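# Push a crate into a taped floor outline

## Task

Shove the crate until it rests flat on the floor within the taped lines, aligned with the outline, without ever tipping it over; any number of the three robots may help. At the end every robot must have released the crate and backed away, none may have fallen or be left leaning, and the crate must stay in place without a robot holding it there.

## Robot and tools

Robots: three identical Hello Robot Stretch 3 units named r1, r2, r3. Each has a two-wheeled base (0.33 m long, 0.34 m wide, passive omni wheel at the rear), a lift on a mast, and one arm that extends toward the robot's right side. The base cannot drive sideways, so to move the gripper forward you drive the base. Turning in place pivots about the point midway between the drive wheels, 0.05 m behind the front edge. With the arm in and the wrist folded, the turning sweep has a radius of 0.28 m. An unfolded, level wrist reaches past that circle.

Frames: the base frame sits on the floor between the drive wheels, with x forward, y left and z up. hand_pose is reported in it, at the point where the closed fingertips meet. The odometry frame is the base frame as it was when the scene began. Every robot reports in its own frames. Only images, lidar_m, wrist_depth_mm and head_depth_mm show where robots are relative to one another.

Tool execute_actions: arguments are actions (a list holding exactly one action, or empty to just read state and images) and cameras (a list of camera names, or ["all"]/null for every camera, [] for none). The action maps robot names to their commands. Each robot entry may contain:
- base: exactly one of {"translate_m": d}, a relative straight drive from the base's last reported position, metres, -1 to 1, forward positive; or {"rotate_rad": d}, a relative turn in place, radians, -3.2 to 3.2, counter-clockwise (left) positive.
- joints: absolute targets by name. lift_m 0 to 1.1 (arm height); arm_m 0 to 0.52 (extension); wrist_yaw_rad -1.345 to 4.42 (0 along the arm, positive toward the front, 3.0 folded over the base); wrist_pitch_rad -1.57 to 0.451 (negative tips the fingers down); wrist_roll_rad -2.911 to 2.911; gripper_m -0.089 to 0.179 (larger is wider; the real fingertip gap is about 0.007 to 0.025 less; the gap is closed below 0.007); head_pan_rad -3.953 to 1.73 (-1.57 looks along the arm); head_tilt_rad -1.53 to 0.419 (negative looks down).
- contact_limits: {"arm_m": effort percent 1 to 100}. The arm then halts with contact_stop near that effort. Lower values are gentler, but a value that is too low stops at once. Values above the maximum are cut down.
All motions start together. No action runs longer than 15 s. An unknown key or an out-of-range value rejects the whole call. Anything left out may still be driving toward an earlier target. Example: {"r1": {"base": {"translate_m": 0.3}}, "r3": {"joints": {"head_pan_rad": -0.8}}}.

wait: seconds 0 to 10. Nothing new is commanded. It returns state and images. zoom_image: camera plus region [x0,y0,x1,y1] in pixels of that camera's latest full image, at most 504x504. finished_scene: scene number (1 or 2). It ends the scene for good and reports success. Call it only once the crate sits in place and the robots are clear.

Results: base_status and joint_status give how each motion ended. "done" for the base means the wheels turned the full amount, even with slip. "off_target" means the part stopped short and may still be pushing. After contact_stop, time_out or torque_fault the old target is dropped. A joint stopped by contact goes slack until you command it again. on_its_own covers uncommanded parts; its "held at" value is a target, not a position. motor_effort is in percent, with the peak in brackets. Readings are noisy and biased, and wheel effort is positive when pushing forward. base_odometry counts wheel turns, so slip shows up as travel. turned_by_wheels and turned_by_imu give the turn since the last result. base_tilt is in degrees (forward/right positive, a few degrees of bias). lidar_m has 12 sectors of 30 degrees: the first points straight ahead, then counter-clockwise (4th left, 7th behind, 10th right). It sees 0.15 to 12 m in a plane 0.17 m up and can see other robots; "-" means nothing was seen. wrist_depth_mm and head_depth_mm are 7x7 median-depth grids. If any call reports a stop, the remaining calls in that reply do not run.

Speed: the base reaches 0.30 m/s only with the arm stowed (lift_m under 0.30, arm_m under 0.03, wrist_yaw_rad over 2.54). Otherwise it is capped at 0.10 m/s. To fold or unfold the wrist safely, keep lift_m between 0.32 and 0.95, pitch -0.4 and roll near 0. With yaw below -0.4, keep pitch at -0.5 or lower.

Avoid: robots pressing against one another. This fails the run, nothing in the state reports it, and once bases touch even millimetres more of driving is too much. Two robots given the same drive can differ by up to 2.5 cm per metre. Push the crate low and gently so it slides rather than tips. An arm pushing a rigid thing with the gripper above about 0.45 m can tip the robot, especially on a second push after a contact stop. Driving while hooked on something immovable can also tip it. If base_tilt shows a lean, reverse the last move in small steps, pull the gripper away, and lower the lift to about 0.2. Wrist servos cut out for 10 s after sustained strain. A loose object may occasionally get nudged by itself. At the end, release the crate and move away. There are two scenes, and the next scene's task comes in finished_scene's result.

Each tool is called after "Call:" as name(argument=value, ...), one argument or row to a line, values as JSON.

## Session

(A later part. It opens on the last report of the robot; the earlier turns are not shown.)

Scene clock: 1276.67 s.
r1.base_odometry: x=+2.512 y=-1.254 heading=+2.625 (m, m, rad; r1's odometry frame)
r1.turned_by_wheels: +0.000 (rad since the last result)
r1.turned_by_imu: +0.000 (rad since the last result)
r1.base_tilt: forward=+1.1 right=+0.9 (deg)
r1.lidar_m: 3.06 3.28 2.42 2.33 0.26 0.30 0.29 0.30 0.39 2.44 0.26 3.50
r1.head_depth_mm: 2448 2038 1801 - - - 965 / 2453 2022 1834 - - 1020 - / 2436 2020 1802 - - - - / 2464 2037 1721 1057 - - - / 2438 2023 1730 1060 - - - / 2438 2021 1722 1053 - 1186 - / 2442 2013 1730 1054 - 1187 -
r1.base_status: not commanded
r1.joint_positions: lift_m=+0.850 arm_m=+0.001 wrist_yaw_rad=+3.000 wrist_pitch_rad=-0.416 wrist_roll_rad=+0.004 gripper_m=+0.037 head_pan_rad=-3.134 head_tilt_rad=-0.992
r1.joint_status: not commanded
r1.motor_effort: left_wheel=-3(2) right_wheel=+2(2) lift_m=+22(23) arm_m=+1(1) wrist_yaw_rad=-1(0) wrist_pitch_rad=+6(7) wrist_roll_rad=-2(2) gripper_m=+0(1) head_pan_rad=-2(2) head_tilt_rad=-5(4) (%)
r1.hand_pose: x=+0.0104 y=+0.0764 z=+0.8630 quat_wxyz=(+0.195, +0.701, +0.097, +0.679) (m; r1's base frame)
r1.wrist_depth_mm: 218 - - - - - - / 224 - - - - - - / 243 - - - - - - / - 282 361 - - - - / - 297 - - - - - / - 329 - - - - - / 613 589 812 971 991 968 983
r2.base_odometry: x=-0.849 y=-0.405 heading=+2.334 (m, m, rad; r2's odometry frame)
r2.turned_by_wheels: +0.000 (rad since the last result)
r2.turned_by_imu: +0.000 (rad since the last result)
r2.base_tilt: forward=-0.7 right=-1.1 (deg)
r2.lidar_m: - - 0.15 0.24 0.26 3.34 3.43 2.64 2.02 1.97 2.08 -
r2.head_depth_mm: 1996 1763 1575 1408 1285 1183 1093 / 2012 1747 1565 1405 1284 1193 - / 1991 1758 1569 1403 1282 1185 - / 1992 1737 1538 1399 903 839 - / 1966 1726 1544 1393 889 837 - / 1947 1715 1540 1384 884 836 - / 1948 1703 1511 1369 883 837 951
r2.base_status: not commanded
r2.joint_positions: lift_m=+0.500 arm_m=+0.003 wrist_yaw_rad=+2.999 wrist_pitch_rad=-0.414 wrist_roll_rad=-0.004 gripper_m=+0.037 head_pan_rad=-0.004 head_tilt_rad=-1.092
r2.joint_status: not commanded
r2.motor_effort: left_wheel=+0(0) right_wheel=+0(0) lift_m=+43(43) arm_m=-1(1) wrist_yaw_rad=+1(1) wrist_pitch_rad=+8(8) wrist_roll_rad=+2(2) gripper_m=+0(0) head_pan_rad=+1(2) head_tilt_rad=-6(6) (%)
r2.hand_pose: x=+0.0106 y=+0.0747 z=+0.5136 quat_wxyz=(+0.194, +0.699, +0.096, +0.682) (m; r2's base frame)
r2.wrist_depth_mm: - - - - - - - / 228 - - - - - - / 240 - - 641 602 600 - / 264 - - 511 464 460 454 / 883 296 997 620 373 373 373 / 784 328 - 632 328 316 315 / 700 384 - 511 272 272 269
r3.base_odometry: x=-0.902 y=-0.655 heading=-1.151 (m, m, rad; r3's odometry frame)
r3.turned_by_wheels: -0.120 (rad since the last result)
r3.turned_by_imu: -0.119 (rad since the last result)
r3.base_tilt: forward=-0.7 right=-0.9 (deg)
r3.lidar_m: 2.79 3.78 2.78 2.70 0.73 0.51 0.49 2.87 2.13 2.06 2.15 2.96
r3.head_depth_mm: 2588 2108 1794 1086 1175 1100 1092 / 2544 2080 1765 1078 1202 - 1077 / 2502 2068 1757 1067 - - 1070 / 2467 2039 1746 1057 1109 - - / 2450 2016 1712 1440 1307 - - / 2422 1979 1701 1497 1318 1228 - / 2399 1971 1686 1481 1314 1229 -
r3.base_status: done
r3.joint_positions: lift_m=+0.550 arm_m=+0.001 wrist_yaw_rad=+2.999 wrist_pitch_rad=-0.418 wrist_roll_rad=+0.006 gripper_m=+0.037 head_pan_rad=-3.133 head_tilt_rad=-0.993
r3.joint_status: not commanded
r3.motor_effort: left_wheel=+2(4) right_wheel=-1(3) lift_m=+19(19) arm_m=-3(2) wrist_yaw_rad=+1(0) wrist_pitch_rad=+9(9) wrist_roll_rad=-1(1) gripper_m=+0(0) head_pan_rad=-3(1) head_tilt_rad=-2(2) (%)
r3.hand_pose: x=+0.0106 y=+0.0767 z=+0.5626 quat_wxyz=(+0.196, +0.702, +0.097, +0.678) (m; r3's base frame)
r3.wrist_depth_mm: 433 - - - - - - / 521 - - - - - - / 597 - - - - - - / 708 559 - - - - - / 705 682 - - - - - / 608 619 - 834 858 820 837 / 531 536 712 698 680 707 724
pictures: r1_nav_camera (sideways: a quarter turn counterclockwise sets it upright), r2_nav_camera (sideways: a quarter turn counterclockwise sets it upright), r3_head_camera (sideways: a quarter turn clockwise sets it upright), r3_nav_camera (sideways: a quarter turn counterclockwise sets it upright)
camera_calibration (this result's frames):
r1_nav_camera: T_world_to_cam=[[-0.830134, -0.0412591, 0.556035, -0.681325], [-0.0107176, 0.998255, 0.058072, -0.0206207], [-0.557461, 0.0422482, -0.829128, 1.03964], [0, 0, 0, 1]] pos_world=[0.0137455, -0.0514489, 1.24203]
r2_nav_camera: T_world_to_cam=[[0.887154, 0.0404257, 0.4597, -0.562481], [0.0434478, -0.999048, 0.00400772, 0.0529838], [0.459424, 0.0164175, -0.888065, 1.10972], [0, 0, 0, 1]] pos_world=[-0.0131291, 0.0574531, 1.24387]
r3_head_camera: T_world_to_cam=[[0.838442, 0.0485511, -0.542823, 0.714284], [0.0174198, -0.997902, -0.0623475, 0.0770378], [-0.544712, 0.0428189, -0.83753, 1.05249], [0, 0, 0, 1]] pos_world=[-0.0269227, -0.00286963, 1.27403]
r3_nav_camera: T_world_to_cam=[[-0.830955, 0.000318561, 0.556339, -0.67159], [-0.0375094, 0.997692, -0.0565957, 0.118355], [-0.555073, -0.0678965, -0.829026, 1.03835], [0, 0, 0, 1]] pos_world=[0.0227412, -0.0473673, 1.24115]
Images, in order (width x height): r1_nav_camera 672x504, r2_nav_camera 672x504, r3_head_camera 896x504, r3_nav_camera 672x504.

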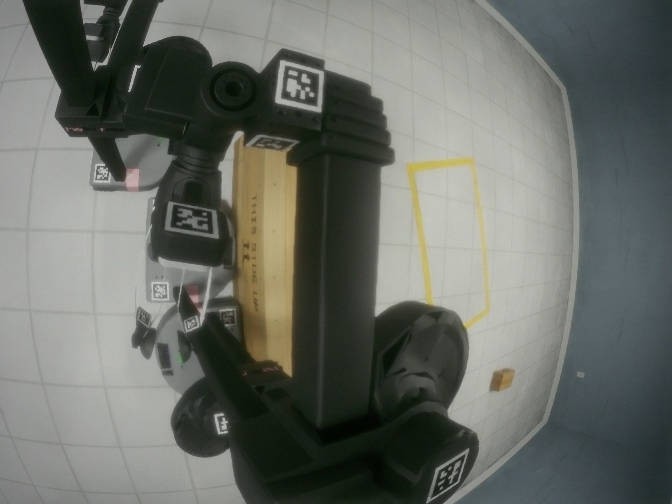

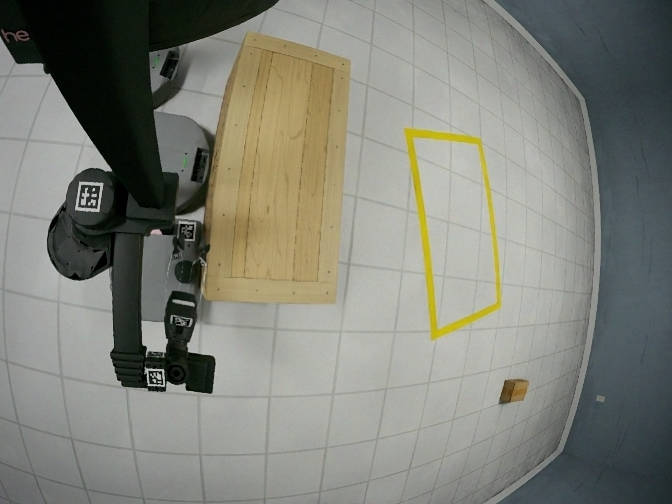

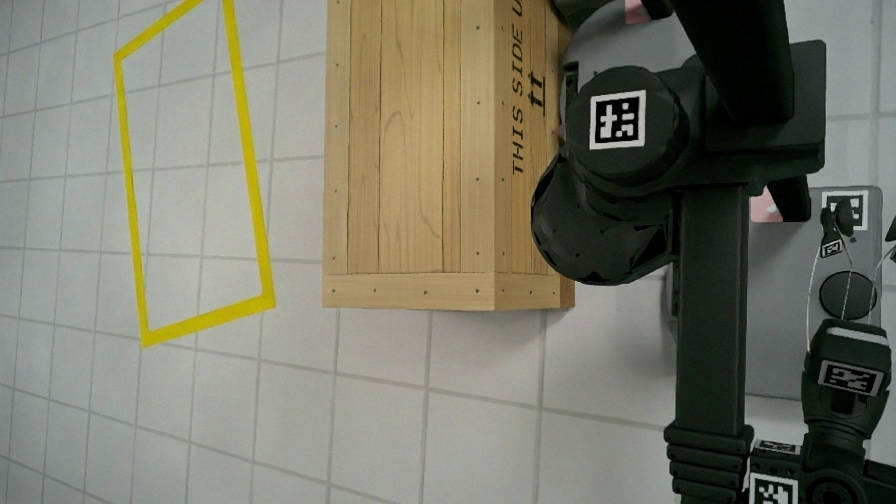

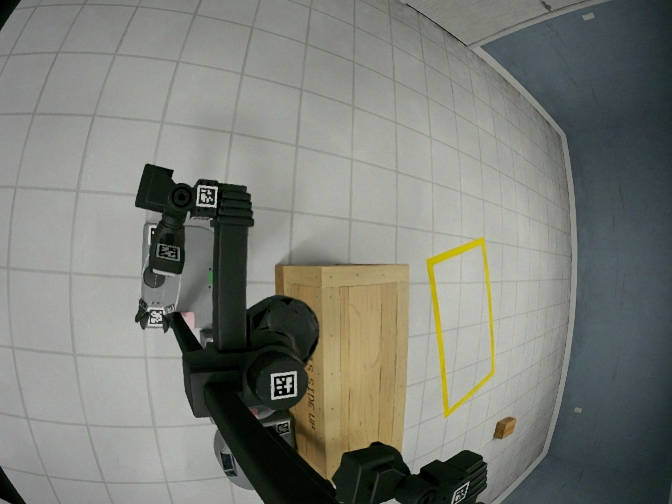

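Call:
execute_actions(
  actions=[
    {"r3":{"base":{"rotate_rad":0.22}}},
  ],
  cameras=[],
)

Call:
execute_actions(
  actions=[
    {"r3":{"base":{"translate_m":-0.14}}},
  ],
  cameras=[],
)

Call:
execute_actions(
  actions=[
    {"r3":{"base":{"rotate_rad":-0.22}}},
  ],
  cameras=["r3_head_camera","r3_nav_camera","r1_nav_camera"],
)

Scene clock: 1292.87 s.
r1.base_odometry: x=+2.512 y=-1.254 heading=+2.625 (m, m, rad; r1's odometry frame)
r1.turned_by_wheels: +0.000 (rad since the last result)
r1.turned_by_imu: -0.001 (rad since the last result)
r1.base_tilt: forward=+1.3 right=+0.8 (deg)
r1.lidar_m: 3.06 3.26 2.42 2.34 0.26 0.30 0.29 0.30 0.39 2.44 0.26 3.51
r1.head_depth_mm: 2453 2033 1809 - - - 964 / 2459 2032 1817 - - 1016 - / 2448 2031 1809 - - - - / 2453 2021 1730 1054 - - - / 2441 2016 1729 1059 - - - / 2442 2020 1719 1052 - 1186 - / 2426 2010 1720 1058 - 1190 -
r1.base_status: not commanded
r1.joint_positions: lift_m=+0.850 arm_m=+0.001 wrist_yaw_rad=+3.000 wrist_pitch_rad=-0.416 wrist_roll_rad=+0.004 gripper_m=+0.037 head_pan_rad=-3.134 head_tilt_rad=-0.992
r1.joint_status: not commanded
r1.motor_effort: left_wheel=-2(2) right_wheel=+2(2) lift_m=+22(23) arm_m=+1(1) wrist_yaw_rad=-1(0) wrist_pitch_rad=+6(7) wrist_roll_rad=-2(2) gripper_m=+0(0) head_pan_rad=-3(3) head_tilt_rad=-4(4) (%)
r1.hand_pose: x=+0.0104 y=+0.0764 z=+0.8630 quat_wxyz=(+0.195, +0.701, +0.097, +0.679) (m; r1's base frame)
r1.wrist_depth_mm: 218 - - - - - - / 223 - - - - - - / 243 - - - - - - / - 282 360 - - - - / - 301 - - - - - / - 327 - - - - - / 613 592 803 969 981 977 944
r2.base_odometry: x=-0.849 y=-0.405 heading=+2.334 (m, m, rad; r2's odometry frame)
r2.turned_by_wheels: +0.000 (rad since the last result)
r2.turned_by_imu: -0.001 (rad since the last result)
r2.base_tilt: forward=-0.6 right=-1.1 (deg)
r2.lidar_m: - - 0.15 0.24 0.26 3.34 3.47 2.64 2.01 1.97 2.09 -
r2.head_depth_mm: 1993 1776 1577 1424 1288 1185 1093 / 2012 1753 1584 1412 1281 1198 - / 2007 1750 1550 1403 1280 1186 - / 1978 1738 1556 1401 903 838 - / 1968 1734 1553 1385 886 833 - / 1955 1725 1535 1391 885 841 - / 1947 1708 1521 1379 883 838 949
r2.base_status: not commanded
r2.joint_positions: lift_m=+0.500 arm_m=+0.003 wrist_yaw_rad=+2.999 wrist_pitch_rad=-0.414 wrist_roll_rad=-0.004 gripper_m=+0.037 head_pan_rad=-0.004 head_tilt_rad=-1.092
r2.joint_status: not commanded
r2.motor_effort: left_wheel=+0(0) right_wheel=+0(0) lift_m=+43(43) arm_m=-1(1) wrist_yaw_rad=+1(2) wrist_pitch_rad=+8(9) wrist_roll_rad=+2(2) gripper_m=-1(0) head_pan_rad=+2(1) head_tilt_rad=-6(6) (%)
r2.hand_pose: x=+0.0106 y=+0.0747 z=+0.5136 quat_wxyz=(+0.194, +0.699, +0.096, +0.682) (m; r2's base frame)
r2.wrist_depth_mm: - - - - - - - / 229 - - - - - - / 241 - - 641 595 590 - / 263 - - 504 466 462 461 / 937 292 989 612 373 374 371 / 801 327 - 632 325 314 312 / 699 382 - 523 271 273 271
r3.base_odometry: x=-0.902 y=-0.655 heading=-0.932 (m, m, rad; r3's odometry frame)
r3.turned_by_wheels: +0.220 (rad since the last result)
r3.turned_by_imu: +0.217 (rad since the last result)
r3.base_tilt: forward=-0.6 right=-0.9 (deg)
r3.lidar_m: 2.79 3.16 2.70 0.40 0.39 0.49 0.49 2.40 2.06 2.06 2.35 2.78
r3.head_depth_mm: 2603 2122 1791 1083 1118 1105 1086 / 2522 2091 1772 1073 1055 - 1078 / 2497 2063 1760 1068 - - 1067 / 2474 2031 1739 1484 1380 - - / 2443 2016 1722 1503 1328 - - / 2405 2001 1705 1496 1323 1227 - / 2392 1967 1684 1481 1312 1229 -
r3.base_status: done
r3.joint_positions: lift_m=+0.550 arm_m=+0.001 wrist_yaw_rad=+2.999 wrist_pitch_rad=-0.418 wrist_roll_rad=+0.006 gripper_m=+0.037 head_pan_rad=-3.133 head_tilt_rad=-0.993
r3.joint_status: not commanded
r3.motor_effort: left_wheel=-2(5) right_wheel=+3(6) lift_m=+20(19) arm_m=-2(2) wrist_yaw_rad=+1(1) wrist_pitch_rad=+9(9) wrist_roll_rad=-1(1) gripper_m=+0(0) head_pan_rad=-2(1) head_tilt_rad=-2(2) (%)
r3.hand_pose: x=+0.0106 y=+0.0767 z=+0.5626 quat_wxyz=(+0.196, +0.702, +0.097, +0.678) (m; r3's base frame)
r3.wrist_depth_mm: - - - - - - - / - - - - - - - / 688 - - - - - - / 596 765 994 - - - - / 583 713 815 - 971 993 - / 585 623 - 819 848 827 842 / 544 529 705 692 705 717 731
pictures: none
No camera images: the call's "cameras" was empty. Leave "cameras" out to get every camera's image.

Scene clock: 1295.40 s.
r1.base_odometry: x=+2.512 y=-1.254 heading=+2.625 (m, m, rad; r1's odometry frame)
r1.turned_by_wheels: +0.000 (rad since the last result)
r1.turned_by_imu: +0.000 (rad since the last result)
r1.base_tilt: forward=+1.1 right=+0.9 (deg)
r1.lidar_m: 3.05 3.29 2.41 2.33 0.26 0.30 0.29 0.30 0.39 0.26 0.38 3.53
r1.head_depth_mm: 2463 2018 1815 - - - 961 / 2441 2043 1832 - - 1018 - / 2440 2008 1790 - - - - / 2449 2031 1726 1056 - - - / 2427 2038 1723 1059 - - - / 2427 2020 1729 1055 - 1189 - / 2448 2024 1724 1056 - 1058 -
r1.base_status: not commanded
r1.joint_positions: lift_m=+0.850 arm_m=+0.001 wrist_yaw_rad=+3.000 wrist_pitch_rad=-0.416 wrist_roll_rad=+0.004 gripper_m=+0.037 head_pan_rad=-3.134 head_tilt_rad=-0.992
r1.joint_status: not commanded
r1.motor_effort: left_wheel=-2(2) right_wheel=+2(2) lift_m=+22(22) arm_m=+1(1) wrist_yaw_rad=+1(0) wrist_pitch_rad=+7(7) wrist_roll_rad=-2(2) gripper_m=+0(0) head_pan_rad=-3(3) head_tilt_rad=-5(4) (%)
r1.hand_pose: x=+0.0104 y=+0.0764 z=+0.8630 quat_wxyz=(+0.195, +0.701, +0.097, +0.679) (m; r1's base frame)
r1.wrist_depth_mm: 219 - - - - - - / 223 - - - - - - / 244 - - - - - - / - 282 361 - - - - / - 301 - - - - - / - 329 - - - - - / 612 601 814 983 991 976 962
r2.base_odometry: x=-0.849 y=-0.405 heading=+2.334 (m, m, rad; r2's odometry frame)
r2.turned_by_wheels: +0.000 (rad since the last result)
r2.turned_by_imu: -0.001 (rad since the last result)
r2.base_tilt: forward=-0.7 right=-1.0 (deg)
r2.lidar_m: - - 0.15 0.24 0.26 3.35 3.45 2.64 2.02 1.97 2.09 -
r2.head_depth_mm: 2005 1773 1575 1424 1292 1180 1087 / 1998 1763 1574 1407 1285 1187 - / 1993 1747 1555 1398 1280 1185 - / 1967 1735 1536 1397 901 837 - / 1976 1729 1544 1397 889 838 - / 1953 1720 1528 1377 881 845 - / 1954 1703 1519 1375 880 837 950
r2.base_status: not commanded
r2.joint_positions: lift_m=+0.500 arm_m=+0.003 wrist_yaw_rad=+2.999 wrist_pitch_rad=-0.414 wrist_roll_rad=-0.004 gripper_m=+0.037 head_pan_rad=-0.004 head_tilt_rad=-1.092
r2.joint_status: not commanded
r2.motor_effort: left_wheel=+0(0) right_wheel=+0(0) lift_m=+43(43) arm_m=-1(1) wrist_yaw_rad=+1(1) wrist_pitch_rad=+8(8) wrist_roll_rad=+2(2) gripper_m=+0(0) head_pan_rad=+2(2) head_tilt_rad=-6(6) (%)
r2.hand_pose: x=+0.0106 y=+0.0747 z=+0.5136 quat_wxyz=(+0.194, +0.699, +0.096, +0.682) (m; r2's base frame)
r2.wrist_depth_mm: - - - - - - - / 227 - - - - - - / 241 - - 657 601 587 - / 259 - 902 510 465 452 453 / 927 294 821 603 375 372 370 / 807 323 - 652 329 316 314 / 694 386 - 515 272 273 272
r3.base_odometry: x=-0.985 y=-0.543 heading=-0.932 (m, m, rad; r3's odometry frame)
r3.turned_by_wheels: +0.000 (rad since the last result)
r3.turned_by_imu: -0.001 (rad since the last result)
r3.base_tilt: forward=-0.5 right=-0.8 (deg)
r3.lidar_m: 2.92 3.21 2.73 0.37 0.43 0.35 0.35 2.37 2.03 2.03 2.31 2.94
r3.head_depth_mm: 2603 2116 1777 1081 962 1083 956 / 2553 2094 1786 1078 984 - 959 / 2504 2069 1748 1069 - - 1066 / 2490 2040 1734 1510 1381 - - / 2436 2021 1714 1503 1324 - - / 2419 1995 1698 1486 1320 1221 - / 2386 1970 1686 1477 1307 1227 -
r3.base_status: done
r3.joint_positions: lift_m=+0.550 arm_m=+0.001 wrist_yaw_rad=+2.999 wrist_pitch_rad=-0.418 wrist_roll_rad=+0.006 gripper_m=+0.037 head_pan_rad=-3.133 head_tilt_rad=-0.993
r3.joint_status: not commanded
r3.motor_effort: left_wheel=-1(6) right_wheel=+3(2) lift_m=+19(19) arm_m=-2(2) wrist_yaw_rad=+1(0) wrist_pitch_rad=+9(9) wrist_roll_rad=-1(1) gripper_m=+0(0) head_pan_rad=-2(2) head_tilt_rad=-2(2) (%)
r3.hand_pose: x=+0.0106 y=+0.0767 z=+0.5626 quat_wxyz=(+0.196, +0.702, +0.097, +0.678) (m; r3's base frame)
r3.wrist_depth_mm: - - 608 - - - - / - - 656 - - - - / 690 - - - - - - / 523 543 787 - - - - / 442 544 760 916 971 973 - / 422 587 - 765 837 822 809 / 423 563 538 678 700 721 699
pictures: none
No camera images: the call's "cameras" was empty. Leave "cameras" out to get every camera's image.

Scene clock: 1296.70 s.
r1.base_odometry: x=+2.512 y=-1.254 heading=+2.625 (m, m, rad; r1's odometry frame)
r1.turned_by_wheels: +0.000 (rad since the last result)
r1.turned_by_imu: +0.000 (rad since the last result)
r1.base_tilt: forward=+1.2 right=+0.9 (deg)
r1.lidar_m: 3.05 3.28 2.42 2.34 0.26 0.30 0.29 0.30 0.39 0.25 0.39 3.51
r1.head_depth_mm: 2454 2028 1805 - - - 964 / 2450 2030 1824 - - 1020 - / 2445 2026 1797 - - - - / 2451 2019 1723 1056 - - - / 2469 2011 1719 1060 - - - / 2452 2026 1724 1054 - 1188 - / 2434 2020 1716 1054 - 1086 -
r1.base_status: not commanded
r1.joint_positions: lift_m=+0.850 arm_m=+0.001 wrist_yaw_rad=+3.000 wrist_pitch_rad=-0.416 wrist_roll_rad=+0.004 gripper_m=+0.037 head_pan_rad=-3.134 head_tilt_rad=-0.992
r1.joint_status: not commanded
r1.motor_effort: left_wheel=-3(2) right_wheel=+2(2) lift_m=+23(23) arm_m=+1(1) wrist_yaw_rad=+0(0) wrist_pitch_rad=+6(7) wrist_roll_rad=-2(2) gripper_m=-1(0) head_pan_rad=-3(3) head_tilt_rad=-4(4) (%)
r1.hand_pose: x=+0.0104 y=+0.0764 z=+0.8630 quat_wxyz=(+0.195, +0.701, +0.097, +0.679) (m; r1's base frame)
r1.wrist_depth_mm: 218 - - - - - - / 223 - - - - - - / 242 - - - - - - / - 280 362 - - - - / - 299 - - - - - / - 329 - - - - - / 613 595 798 966 982 979 977
r2.base_odometry: x=-0.849 y=-0.405 heading=+2.334 (m, m, rad; r2's odometry frame)
r2.turned_by_wheels: +0.000 (rad since the last result)
r2.turned_by_imu: +0.000 (rad since the last result)
r2.base_tilt: forward=-0.7 right=-1.3 (deg)
r2.lidar_m: - - 0.15 0.24 0.26 3.35 3.45 2.64 2.01 1.97 2.09 -
r2.head_depth_mm: 1985 1780 1569 1413 1289 1183 1088 / 2013 1762 1568 1415 1289 1196 - / 2000 1757 1560 1401 1282 1182 - / 1988 1734 1553 1399 901 840 - / 1974 1723 1550 1387 890 832 - / 1952 1717 1534 1383 883 842 - / 1931 1704 1517 1381 881 838 953
r2.base_status: not commanded
r2.joint_positions: lift_m=+0.500 arm_m=+0.003 wrist_yaw_rad=+2.999 wrist_pitch_rad=-0.414 wrist_roll_rad=-0.004 gripper_m=+0.037 head_pan_rad=-0.004 head_tilt_rad=-1.092
r2.joint_status: not commanded
r2.motor_effort: left_wheel=-1(0) right_wheel=+0(0) lift_m=+43(43) arm_m=-1(1) wrist_yaw_rad=+1(1) wrist_pitch_rad=+8(9) wrist_roll_rad=+2(2) gripper_m=+0(0) head_pan_rad=+1(2) head_tilt_rad=-7(6) (%)
r2.hand_pose: x=+0.0106 y=+0.0747 z=+0.5136 quat_wxyz=(+0.194, +0.699, +0.096, +0.682) (m; r2's base frame)
r2.wrist_depth_mm: - - - - - - - / 229 - - - - - - / 240 - - 637 597 588 - / 264 - 921 527 467 460 453 / 926 297 821 612 375 374 371 / 803 327 - 616 328 316 315 / 701 381 - 517 273 273 272
r3.base_odometry: x=-0.985 y=-0.543 heading=-1.152 (m, m, rad; r3's odometry frame)
r3.turned_by_wheels: -0.220 (rad since the last result)
r3.turned_by_imu: -0.218 (rad since the last result)
r3.base_tilt: forward=-0.6 right=-0.9 (deg)
r3.lidar_m: 2.93 3.82 2.82 0.37 0.39 0.37 0.35 2.81 2.09 2.03 2.11 2.92
r3.head_depth_mm: 2585 2110 1783 1088 1013 1103 1075 / 2548 2090 1773 1078 984 - 1081 / 2517 2072 1754 1074 - - 1070 / 2477 2047 1741 1064 980 - - / 2446 2020 1722 1468 1306 - - / 2415 1997 1712 1489 1318 1225 - / 2383 1980 1691 1482 1307 1226 -
r3.base_status: done
r3.joint_positions: lift_m=+0.550 arm_m=+0.001 wrist_yaw_rad=+2.999 wrist_pitch_rad=-0.418 wrist_roll_rad=+0.006 gripper_m=+0.037 head_pan_rad=-3.133 head_tilt_rad=-0.993
r3.joint_status: not commanded
r3.motor_effort: left_wheel=+1(4) right_wheel=-1(4) lift_m=+19(19) arm_m=-2(3) wrist_yaw_rad=+1(1) wrist_pitch_rad=+9(9) wrist_roll_rad=-1(1) gripper_m=+0(1) head_pan_rad=-2(1) head_tilt_rad=-2(2) (%)
r3.hand_pose: x=+0.0106 y=+0.0767 z=+0.5626 quat_wxyz=(+0.196, +0.702, +0.097, +0.678) (m; r3's base frame)
r3.wrist_depth_mm: - - - - - - - / - - - - - - - / 702 - - - - - - / 563 756 - - - - - / 531 758 817 - 978 970 - / 516 638 - 829 858 836 828 / 494 538 548 706 687 704 711
pictures: r1_nav_camera (sideways: a quarter turn counterclockwise sets it upright), r3_head_camera (sideways: a quarter turn clockwise sets it upright), r3_nav_camera (sideways: a quarter turn counterclockwise sets it upright)
camera_calibration (this result's frames):
r1_nav_camera: T_world_to_cam=[[-0.830134, -0.0412593, 0.556035, -0.681325], [-0.0107178, 0.998255, 0.058072, -0.0206207], [-0.557461, 0.0422481, -0.829128, 1.03964], [0, 0, 0, 1]] pos_world=[0.0137455, -0.0514489, 1.24203]
r3_head_camera: T_world_to_cam=[[0.838446, 0.0484907, -0.542823, 0.714284], [0.017348, -0.997904, -0.0623475, 0.0770383], [-0.544709, 0.0428582, -0.837529, 1.05249], [0, 0, 0, 1]] pos_world=[-0.0269229, -0.00286725, 1.27403]
r3_nav_camera: T_world_to_cam=[[-0.830955, 0.000378392, 0.556339, -0.67159], [-0.0374375, 0.997695, -0.0565957, 0.118355], [-0.555078, -0.0678565, -0.829026, 1.03835], [0, 0, 0, 1]] pos_world=[0.0227378, -0.0473685, 1.24115]
Images, in order (width x height): r1_nav_camera 672x504, r3_head_camera 896x504, r3_nav_camera 672x504.

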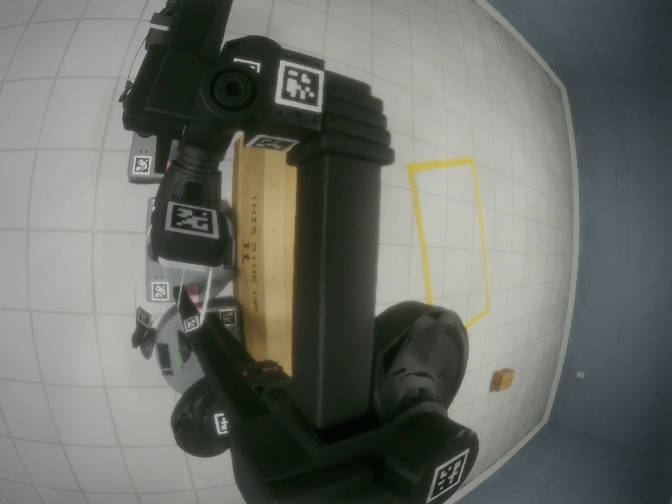

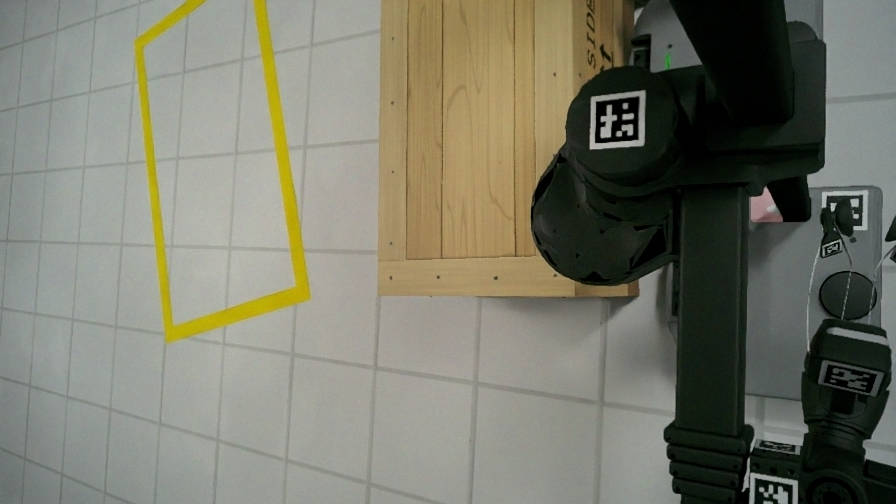

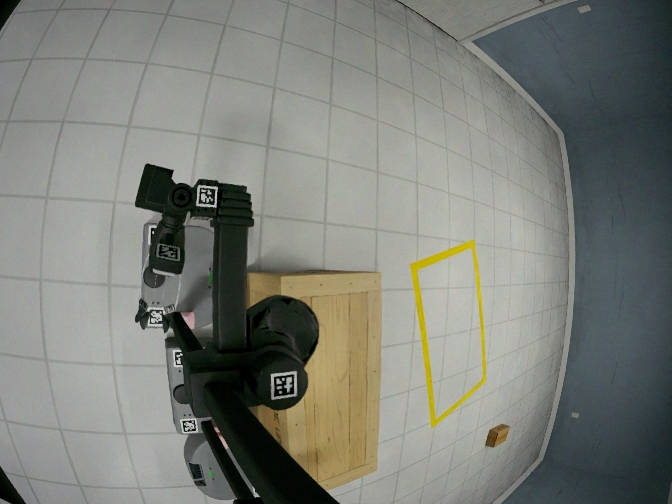

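Call:
execute_actions(
  actions=[],
)

Scene clock: 1333.87 s.
r1.base_odometry: x=+2.512 y=-1.254 heading=+2.625 (m, m, rad; r1's odometry frame)
r1.turned_by_wheels: +0.000 (rad since the last result)
r1.turned_by_imu: +0.000 (rad since the last result)
r1.base_tilt: forward=+1.2 right=+0.8 (deg)
r1.lidar_m: 3.07 3.29 2.42 2.33 0.26 0.30 0.29 0.30 0.39 0.25 0.38 3.51
r1.head_depth_mm: 2447 2039 1797 - - - 963 / 2460 2030 1812 - - 1018 - / 2452 2030 1809 - - - - / 2450 2022 1728 1058 - - - / 2433 2011 1730 1054 - - - / 2442 2026 1727 1055 - 1189 - / 2434 2017 1726 1055 - 1086 -
r1.base_status: not commanded
r1.joint_positions: lift_m=+0.850 arm_m=+0.001 wrist_yaw_rad=+3.000 wrist_pitch_rad=-0.416 wrist_roll_rad=+0.004 gripper_m=+0.037 head_pan_rad=-3.134 head_tilt_rad=-0.992
r1.joint_status: not commanded
r1.motor_effort: left_wheel=-2(2) right_wheel=+2(2) lift_m=+22(23) arm_m=+1(1) wrist_yaw_rad=+0(0) wrist_pitch_rad=+6(7) wrist_roll_rad=-2(2) gripper_m=-1(0) head_pan_rad=-3(3) head_tilt_rad=-5(4) (%)
r1.hand_pose: x=+0.0104 y=+0.0764 z=+0.8630 quat_wxyz=(+0.195, +0.701, +0.097, +0.679) (m; r1's base frame)
r1.wrist_depth_mm: 219 - - - - - - / 224 - - - - - - / 243 - - - - - - / - 282 360 - - - - / - 300 - - - - - / - 327 - - - - - / 616 599 802 939 984 978 980
r2.base_odometry: x=-0.849 y=-0.405 heading=+2.334 (m, m, rad; r2's odometry frame)
r2.turned_by_wheels: +0.000 (rad since the last result)
r2.turned_by_imu: -0.001 (rad since the last result)
r2.base_tilt: forward=-0.6 right=-1.1 (deg)
r2.lidar_m: - - 0.15 0.24 0.26 3.34 3.46 2.64 2.01 1.98 2.09 -
r2.head_depth_mm: 1982 1775 1576 1411 1282 1181 1091 / 2011 1764 1563 1409 1286 1195 - / 1986 1755 1556 1405 1280 1182 - / 1979 1739 1547 1394 904 838 - / 1950 1739 1542 1389 888 835 - / 1954 1722 1532 1386 883 842 - / 1939 1712 1526 1374 879 838 954
r2.base_status: not commanded
r2.joint_positions: lift_m=+0.500 arm_m=+0.003 wrist_yaw_rad=+2.999 wrist_pitch_rad=-0.414 wrist_roll_rad=-0.004 gripper_m=+0.037 head_pan_rad=-0.004 head_tilt_rad=-1.092
r2.joint_status: not commanded
r2.motor_effort: left_wheel=+0(0) right_wheel=+0(0) lift_m=+43(43) arm_m=-1(1) wrist_yaw_rad=+0(1) wrist_pitch_rad=+8(9) wrist_roll_rad=+2(2) gripper_m=+0(0) head_pan_rad=+1(2) head_tilt_rad=-6(6) (%)
r2.hand_pose: x=+0.0106 y=+0.0747 z=+0.5136 quat_wxyz=(+0.194, +0.699, +0.096, +0.682) (m; r2's base frame)
r2.wrist_depth_mm: - - - - - - - / 227 - - - - - - / 241 - - 638 605 594 - / 261 - 930 517 466 457 451 / 936 296 792 601 377 371 374 / 834 324 - 635 326 315 313 / 677 379 - 513 272 276 272
r3.base_odometry: x=-0.985 y=-0.543 heading=-1.152 (m, m, rad; r3's odometry frame)
r3.turned_by_wheels: +0.000 (rad since the last result)
r3.turned_by_imu: +0.000 (rad since the last result)
r3.base_tilt: forward=-0.8 right=-0.8 (deg)
r3.lidar_m: 2.92 3.80 2.81 0.37 0.39 0.37 0.35 2.80 2.10 2.03 2.12 2.91
r3.head_depth_mm: 2573 2112 1800 1085 1008 1106 1076 / 2545 2071 1776 1077 983 - 1080 / 2530 2067 1750 1065 - - 1065 / 2491 2032 1732 1058 986 - - / 2447 2011 1725 1475 1303 - - / 2389 2007 1708 1487 1316 1223 - / 2375 1982 1693 1480 1312 1226 -
r3.base_status: done
r3.joint_positions: lift_m=+0.550 arm_m=+0.001 wrist_yaw_rad=+2.999 wrist_pitch_rad=-0.418 wrist_roll_rad=+0.006 gripper_m=+0.037 head_pan_rad=-3.133 head_tilt_rad=-0.993
r3.joint_status: not commanded
r3.motor_effort: left_wheel=+3(4) right_wheel=-1(4) lift_m=+19(19) arm_m=-2(3) wrist_yaw_rad=+0(1) wrist_pitch_rad=+9(9) wrist_roll_rad=-1(1) gripper_m=+0(1) head_pan_rad=-2(1) head_tilt_rad=-2(2) (%)
r3.hand_pose: x=+0.0106 y=+0.0767 z=+0.5626 quat_wxyz=(+0.196, +0.702, +0.097, +0.678) (m; r3's base frame)
r3.wrist_depth_mm: - - - - - - - / - - - - - - - / 689 - - - - - - / 569 738 - - - - - / 531 746 799 - 981 - - / 515 638 - 821 846 811 850 / 498 538 541 695 677 707 690
pictures: r1_head_camera (sideways: a quarter turn clockwise sets it upright), r1_nav_camera (sideways: a quarter turn counterclockwise sets it upright), r1_wrist_camera, r2_head_camera (sideways: a quarter turn clockwise sets it upright), r2_nav_camera (sideways: a quarter turn counterclockwise sets it upright), r2_wrist_camera, r3_head_camera (sideways: a quarter turn clockwise sets it upright), r3_nav_camera (sideways: a quarter turn counterclockwise sets it upright), r3_wrist_camera
camera_calibration (this result's frames):
r1_head_camera: T_world_to_cam=[[0.845179, 0.044059, -0.532664, 0.706346], [0.0526977, -0.99861, 0.00101602, 0.00091165], [-0.531879, -0.0289289, -0.846326, 1.0642], [0, 0, 0, 1]] pos_world=[-0.0310143, 0.000575428, 1.2769]
r1_nav_camera: T_world_to_cam=[[-0.830134, -0.0412593, 0.556035, -0.681325], [-0.0107178, 0.998255, 0.058072, -0.0206207], [-0.557461, 0.0422481, -0.829128, 1.03964], [0, 0, 0, 1]] pos_world=[0.0137455, -0.0514489, 1.24203]
r1_wrist_camera: T_world_to_cam=[[0.978172, -0.204182, -0.0386002, 0.0356207], [-0.151405, -0.573076, -0.805394, 0.768221], [0.142326, 0.793658, -0.591481, 0.614067], [0, 0, 0, 1]] pos_world=[-0.00592838, -0.0398371, 0.983305]
r2_head_camera: T_world_to_cam=[[-0.903028, -0.0044021, -0.42956, 0.579862], [0.0190171, 0.998558, -0.0502113, 0.0626561], [0.429161, -0.0535112, -0.901641, 1.12616], [0, 0, 0, 1]] pos_world=[0.0391379, 0.000248738, 1.26762]
r2_nav_camera: T_world_to_cam=[[0.887153, 0.0404257, 0.4597, -0.562481], [0.0434478, -0.999048, 0.00400773, 0.0529838], [0.459425, 0.0164175, -0.888065, 1.10972], [0, 0, 0, 1]] pos_world=[-0.0131291, 0.0574531, 1.24387]
r2_wrist_camera: T_world_to_cam=[[0.982204, -0.18781, 0.00174969, -0.00705036], [-0.104354, -0.553444, -0.826323, 0.504395], [0.156161, 0.811435, -0.563193, 0.389939], [0, 0, 0, 1]] pos_world=[-0.00133256, -0.0385797, 0.636417]
r3_head_camera: T_world_to_cam=[[0.838446, 0.0484907, -0.542823, 0.714284], [0.017348, -0.997904, -0.0623475, 0.0770383], [-0.544709, 0.0428582, -0.83753, 1.05249], [0, 0, 0, 1]] pos_world=[-0.0269229, -0.00286725, 1.27403]
r3_nav_camera: T_world_to_cam=[[-0.830955, 0.000378392, 0.556339, -0.67159], [-0.0374375, 0.997695, -0.0565957, 0.118355], [-0.555078, -0.0678565, -0.829026, 1.03835], [0, 0, 0, 1]] pos_world=[0.0227378, -0.0473685, 1.24115]
r3_wrist_camera: T_world_to_cam=[[0.980756, -0.194641, -0.0152671, 0.0125987], [-0.121116, -0.545216, -0.8295, 0.545254], [0.153131, 0.815386, -0.558298, 0.414525], [0, 0, 0, 1]] pos_world=[-0.00979367, -0.0382644, 0.683909]
Images, in order (width x height): r1_head_camera 896x504, r1_nav_camera 672x504, r1_wrist_camera 644x364, r2_head_camera 896x504, r2_nav_camera 672x504, r2_wrist_camera 644x364, r3_head_camera 896x504, r3_nav_camera 672x504, r3_wrist_camera 644x364.

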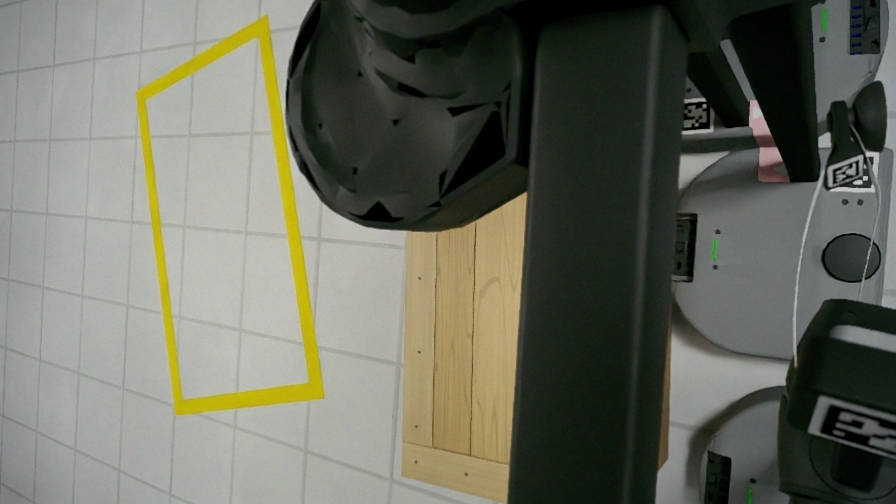

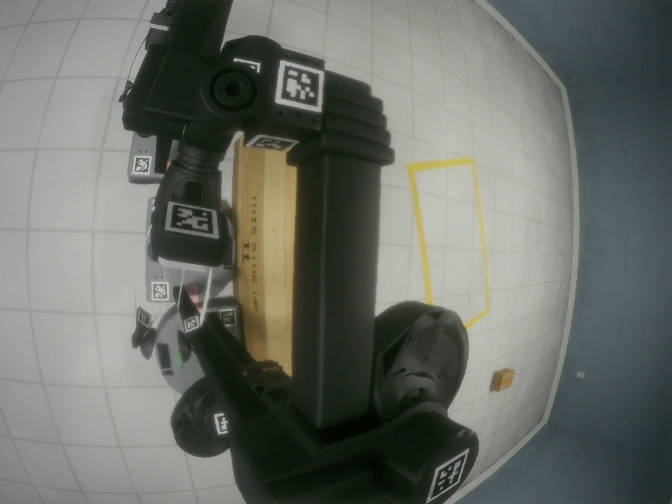

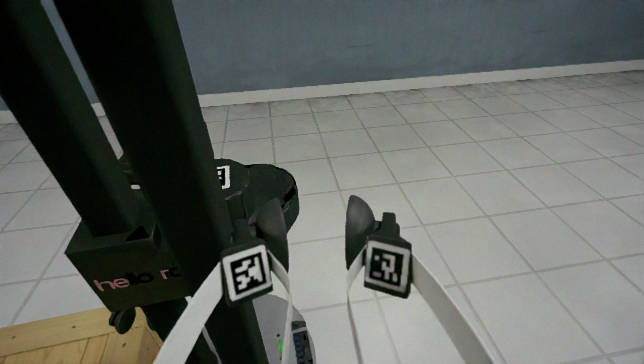

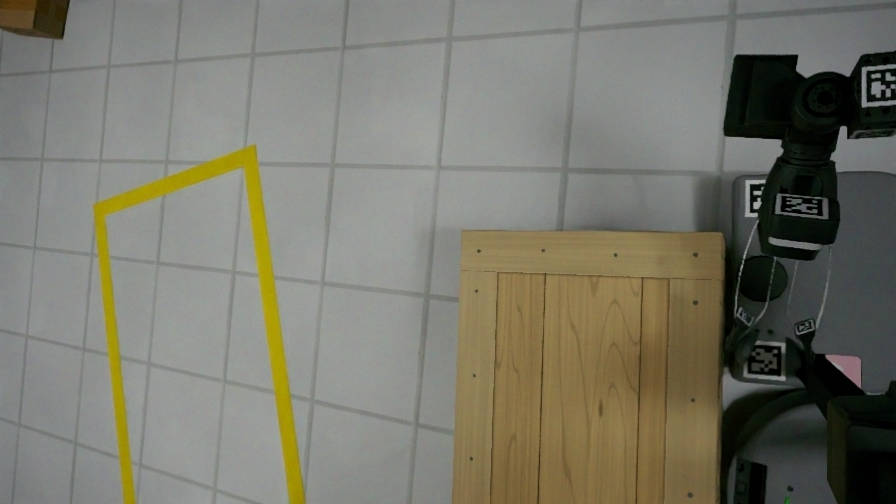

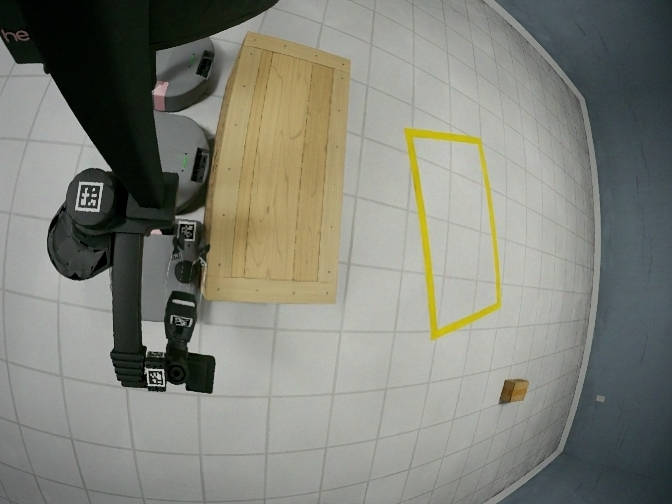

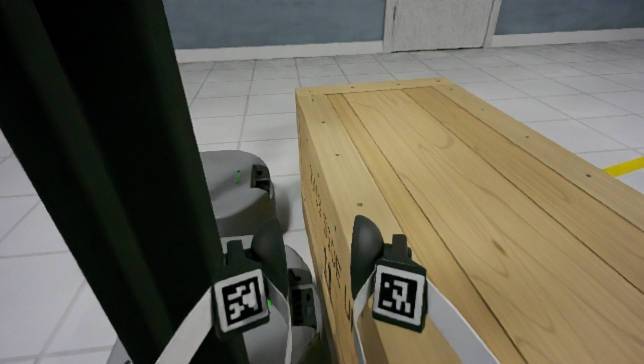

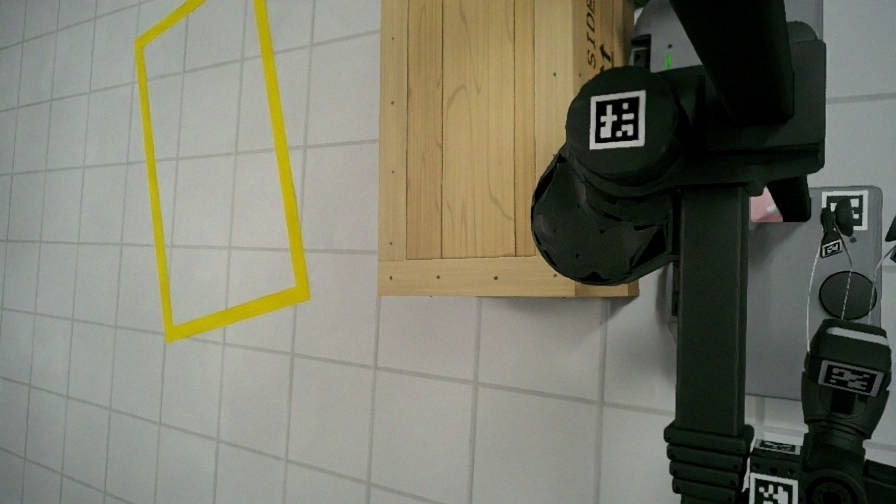

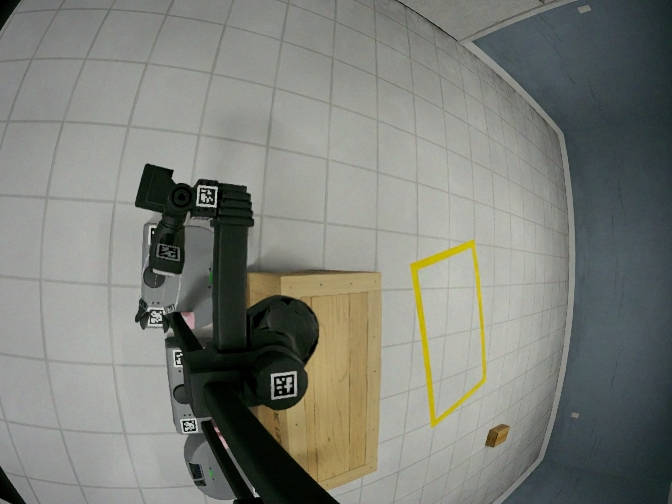

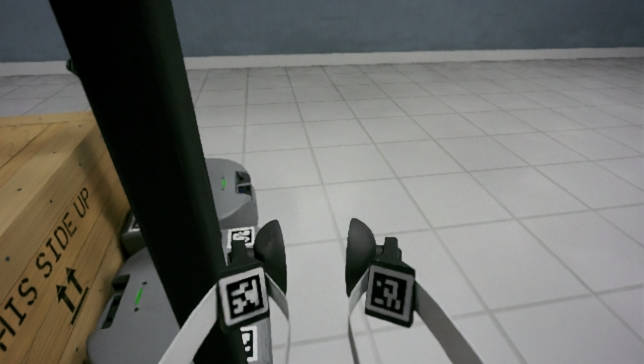

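Call:
execute_actions(
  actions=[
    {"r3":{"base":{"translate_m":-0.05}}},
  ],
  cameras=["r1_nav_camera","r3_wrist_camera","r3_head_camera"],
)

Scene clock: 1345.23 s.
r1.base_odometry: x=+2.512 y=-1.254 heading=+2.625 (m, m, rad; r1's odometry frame)
r1.turned_by_wheels: +0.000 (rad since the last result)
r1.turned_by_imu: -0.001 (rad since the last result)
r1.base_tilt: forward=+1.2 right=+0.9 (deg)
r1.lidar_m: 3.05 3.29 2.41 2.33 0.26 0.30 0.29 0.30 0.39 0.25 2.53 3.52
r1.head_depth_mm: 2456 2021 1815 - - - 964 / 2434 2033 1822 - - 1019 - / 2461 2027 1796 - - - - / 2451 2014 1735 1055 - - - / 2432 2022 1722 1056 - - - / 2439 2024 1717 1057 - 1162 - / 2462 2019 1730 1052 - 1040 -
r1.base_status: not commanded
r1.joint_positions: lift_m=+0.850 arm_m=+0.001 wrist_yaw_rad=+3.000 wrist_pitch_rad=-0.416 wrist_roll_rad=+0.004 gripper_m=+0.037 head_pan_rad=-3.134 head_tilt_rad=-0.992
r1.joint_status: not commanded
r1.motor_effort: left_wheel=-2(2) right_wheel=+2(2) lift_m=+23(23) arm_m=+1(1) wrist_yaw_rad=-1(0) wrist_pitch_rad=+7(6) wrist_roll_rad=-2(2) gripper_m=+0(0) head_pan_rad=-2(3) head_tilt_rad=-4(5) (%)
r1.hand_pose: x=+0.0104 y=+0.0764 z=+0.8630 quat_wxyz=(+0.195, +0.701, +0.097, +0.679) (m; r1's base frame)
r1.wrist_depth_mm: 219 - - - - - - / 224 - - - - - - / 242 - - - - - - / - 282 360 - - - - / - 298 - - - - - / - 328 - - - - - / 613 593 810 961 974 985 988
r2.base_odometry: x=-0.849 y=-0.405 heading=+2.334 (m, m, rad; r2's odometry frame)
r2.turned_by_wheels: +0.000 (rad since the last result)
r2.turned_by_imu: -0.001 (rad since the last result)
r2.base_tilt: forward=-0.7 right=-1.2 (deg)
r2.lidar_m: - - 0.15 0.24 0.26 3.37 3.45 2.64 2.02 1.97 2.09 -
r2.head_depth_mm: 1978 1779 1574 1412 1290 1190 1092 / 2018 1758 1568 1414 1291 1190 - / 2006 1746 1559 1413 1280 1176 - / 1994 1747 1544 1399 905 839 - / 1973 1732 1539 1389 886 835 - / 1964 1725 1529 1385 886 841 - / 1952 1705 1516 1370 880 835 950
r2.base_status: not commanded
r2.joint_positions: lift_m=+0.500 arm_m=+0.003 wrist_yaw_rad=+2.999 wrist_pitch_rad=-0.414 wrist_roll_rad=-0.004 gripper_m=+0.037 head_pan_rad=-0.004 head_tilt_rad=-1.092
r2.joint_status: not commanded
r2.motor_effort: left_wheel=+0(0) right_wheel=-1(0) lift_m=+43(43) arm_m=-1(1) wrist_yaw_rad=+1(1) wrist_pitch_rad=+8(8) wrist_roll_rad=+2(2) gripper_m=+0(0) head_pan_rad=+1(2) head_tilt_rad=-6(5) (%)
r2.hand_pose: x=+0.0106 y=+0.0747 z=+0.5136 quat_wxyz=(+0.194, +0.699, +0.096, +0.682) (m; r2's base frame)
r2.wrist_depth_mm: - - - - - - - / 226 - - - - - - / 240 - - 641 605 603 - / 260 - 870 512 465 459 449 / 979 294 775 600 377 373 371 / 813 323 - 639 330 311 313 / 705 381 - 521 273 274 271
r3.base_odometry: x=-1.006 y=-0.497 heading=-1.151 (m, m, rad; r3's odometry frame)
r3.turned_by_wheels: +0.000 (rad since the last result)
r3.turned_by_imu: -0.001 (rad since the last result)
r3.base_tilt: forward=-0.6 right=-0.9 (deg)
r3.lidar_m: 2.97 3.83 2.81 0.37 0.45 0.32 0.30 2.85 2.10 2.03 2.11 2.91
r3.head_depth_mm: 2559 2109 1793 1083 978 1153 997 / 2562 2084 1762 1076 984 - 1011 / 2513 2056 1751 1069 - - 1069 / 2482 2036 1731 1063 987 - - / 2460 2023 1721 1477 1308 - - / 2412 2002 1708 1495 1322 1217 - / 2395 1969 1681 1475 1309 1226 -
r3.base_status: done
r3.joint_positions: lift_m=+0.550 arm_m=+0.001 wrist_yaw_rad=+2.999 wrist_pitch_rad=-0.418 wrist_roll_rad=+0.006 gripper_m=+0.037 head_pan_rad=-3.133 head_tilt_rad=-0.993
r3.joint_status: not commanded
r3.motor_effort: left_wheel=+2(3) right_wheel=-1(4) lift_m=+20(19) arm_m=-2(2) wrist_yaw_rad=-1(0) wrist_pitch_rad=+9(9) wrist_roll_rad=-1(1) gripper_m=-1(1) head_pan_rad=-3(2) head_tilt_rad=-2(2) (%)
r3.hand_pose: x=+0.0106 y=+0.0767 z=+0.5626 quat_wxyz=(+0.196, +0.702, +0.097, +0.678) (m; r3's base frame)
r3.wrist_depth_mm: - - - - - - - / - - - - - - - / 698 - - - - - - / 537 647 894 - - - - / 462 636 783 - 997 - - / 439 609 - 817 851 815 837 / 425 535 533 689 684 716 731
pictures: r1_nav_camera (sideways: a quarter turn counterclockwise sets it upright), r3_head_camera (sideways: a quarter turn clockwise sets it upright), r3_wrist_camera
camera_calibration (this result's frames):
r1_nav_camera: T_world_to_cam=[[-0.830134, -0.0412593, 0.556035, -0.681325], [-0.0107178, 0.998255, 0.058072, -0.0206207], [-0.557461, 0.0422481, -0.829128, 1.03964], [0, 0, 0, 1]] pos_world=[0.0137455, -0.0514489, 1.24203]
r3_head_camera: T_world_to_cam=[[0.838446, 0.0484909, -0.542823, 0.714284], [0.0173482, -0.997904, -0.0623475, 0.0770383], [-0.544708, 0.042858, -0.83753, 1.05249], [0, 0, 0, 1]] pos_world=[-0.0269229, -0.00286726, 1.27403]
r3_wrist_camera: T_world_to_cam=[[0.980756, -0.194641, -0.0152671, 0.0125987], [-0.121116, -0.545216, -0.8295, 0.545253], [0.153131, 0.815386, -0.558298, 0.414525], [0, 0, 0, 1]] pos_world=[-0.00979366, -0.0382644, 0.683909]
Images, in order (width x height): r1_nav_camera 672x504, r3_head_camera 896x504, r3_wrist_camera 644x364.

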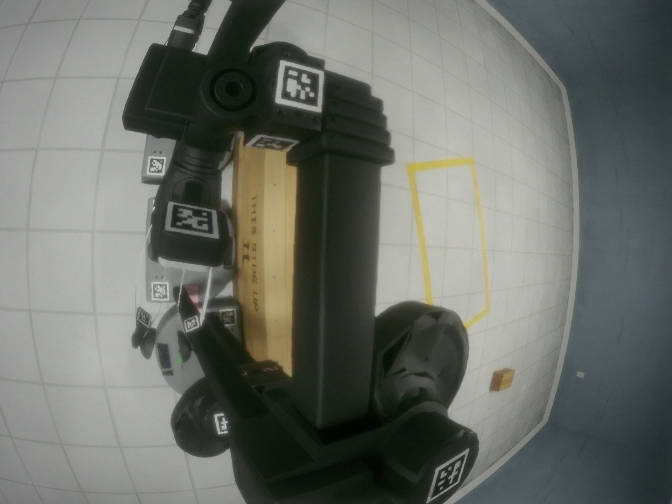

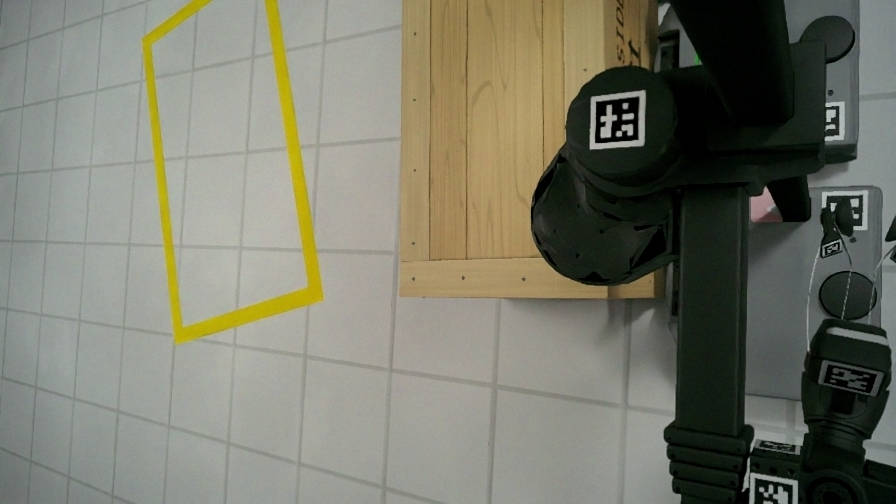

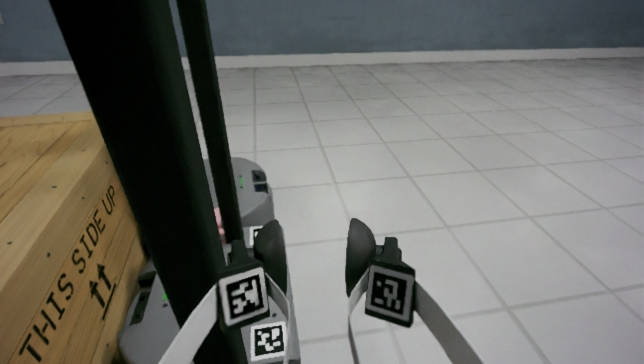

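Call:
zoom_image(
  camera="r1_nav_camera",
  region=[100, 0, 340, 200],
)

Call:
zoom_image(
  camera="r3_head_camera",
  region=[500, 0, 896, 300],
)

Region (100, 0, 340, 200) of r1_nav_camera's 672x504 image, scaled by 2.100, with more detail than that image has.

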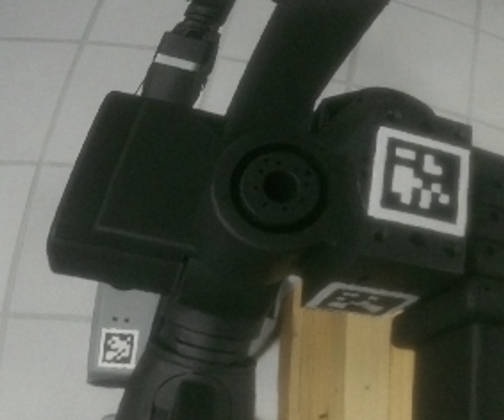

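Region (500, 0, 896, 300) of r3_head_camera's 896x504 image, scaled by 1.273, with more detail than that image has; it fills the top 382 rows of this view, and the rest is white.

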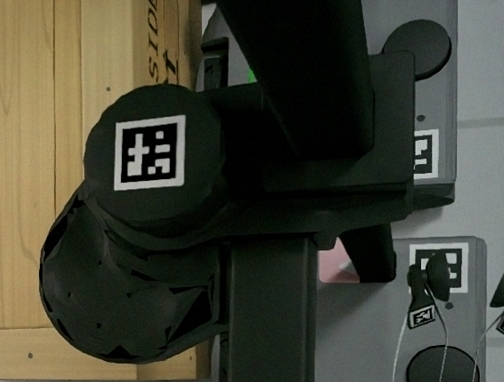

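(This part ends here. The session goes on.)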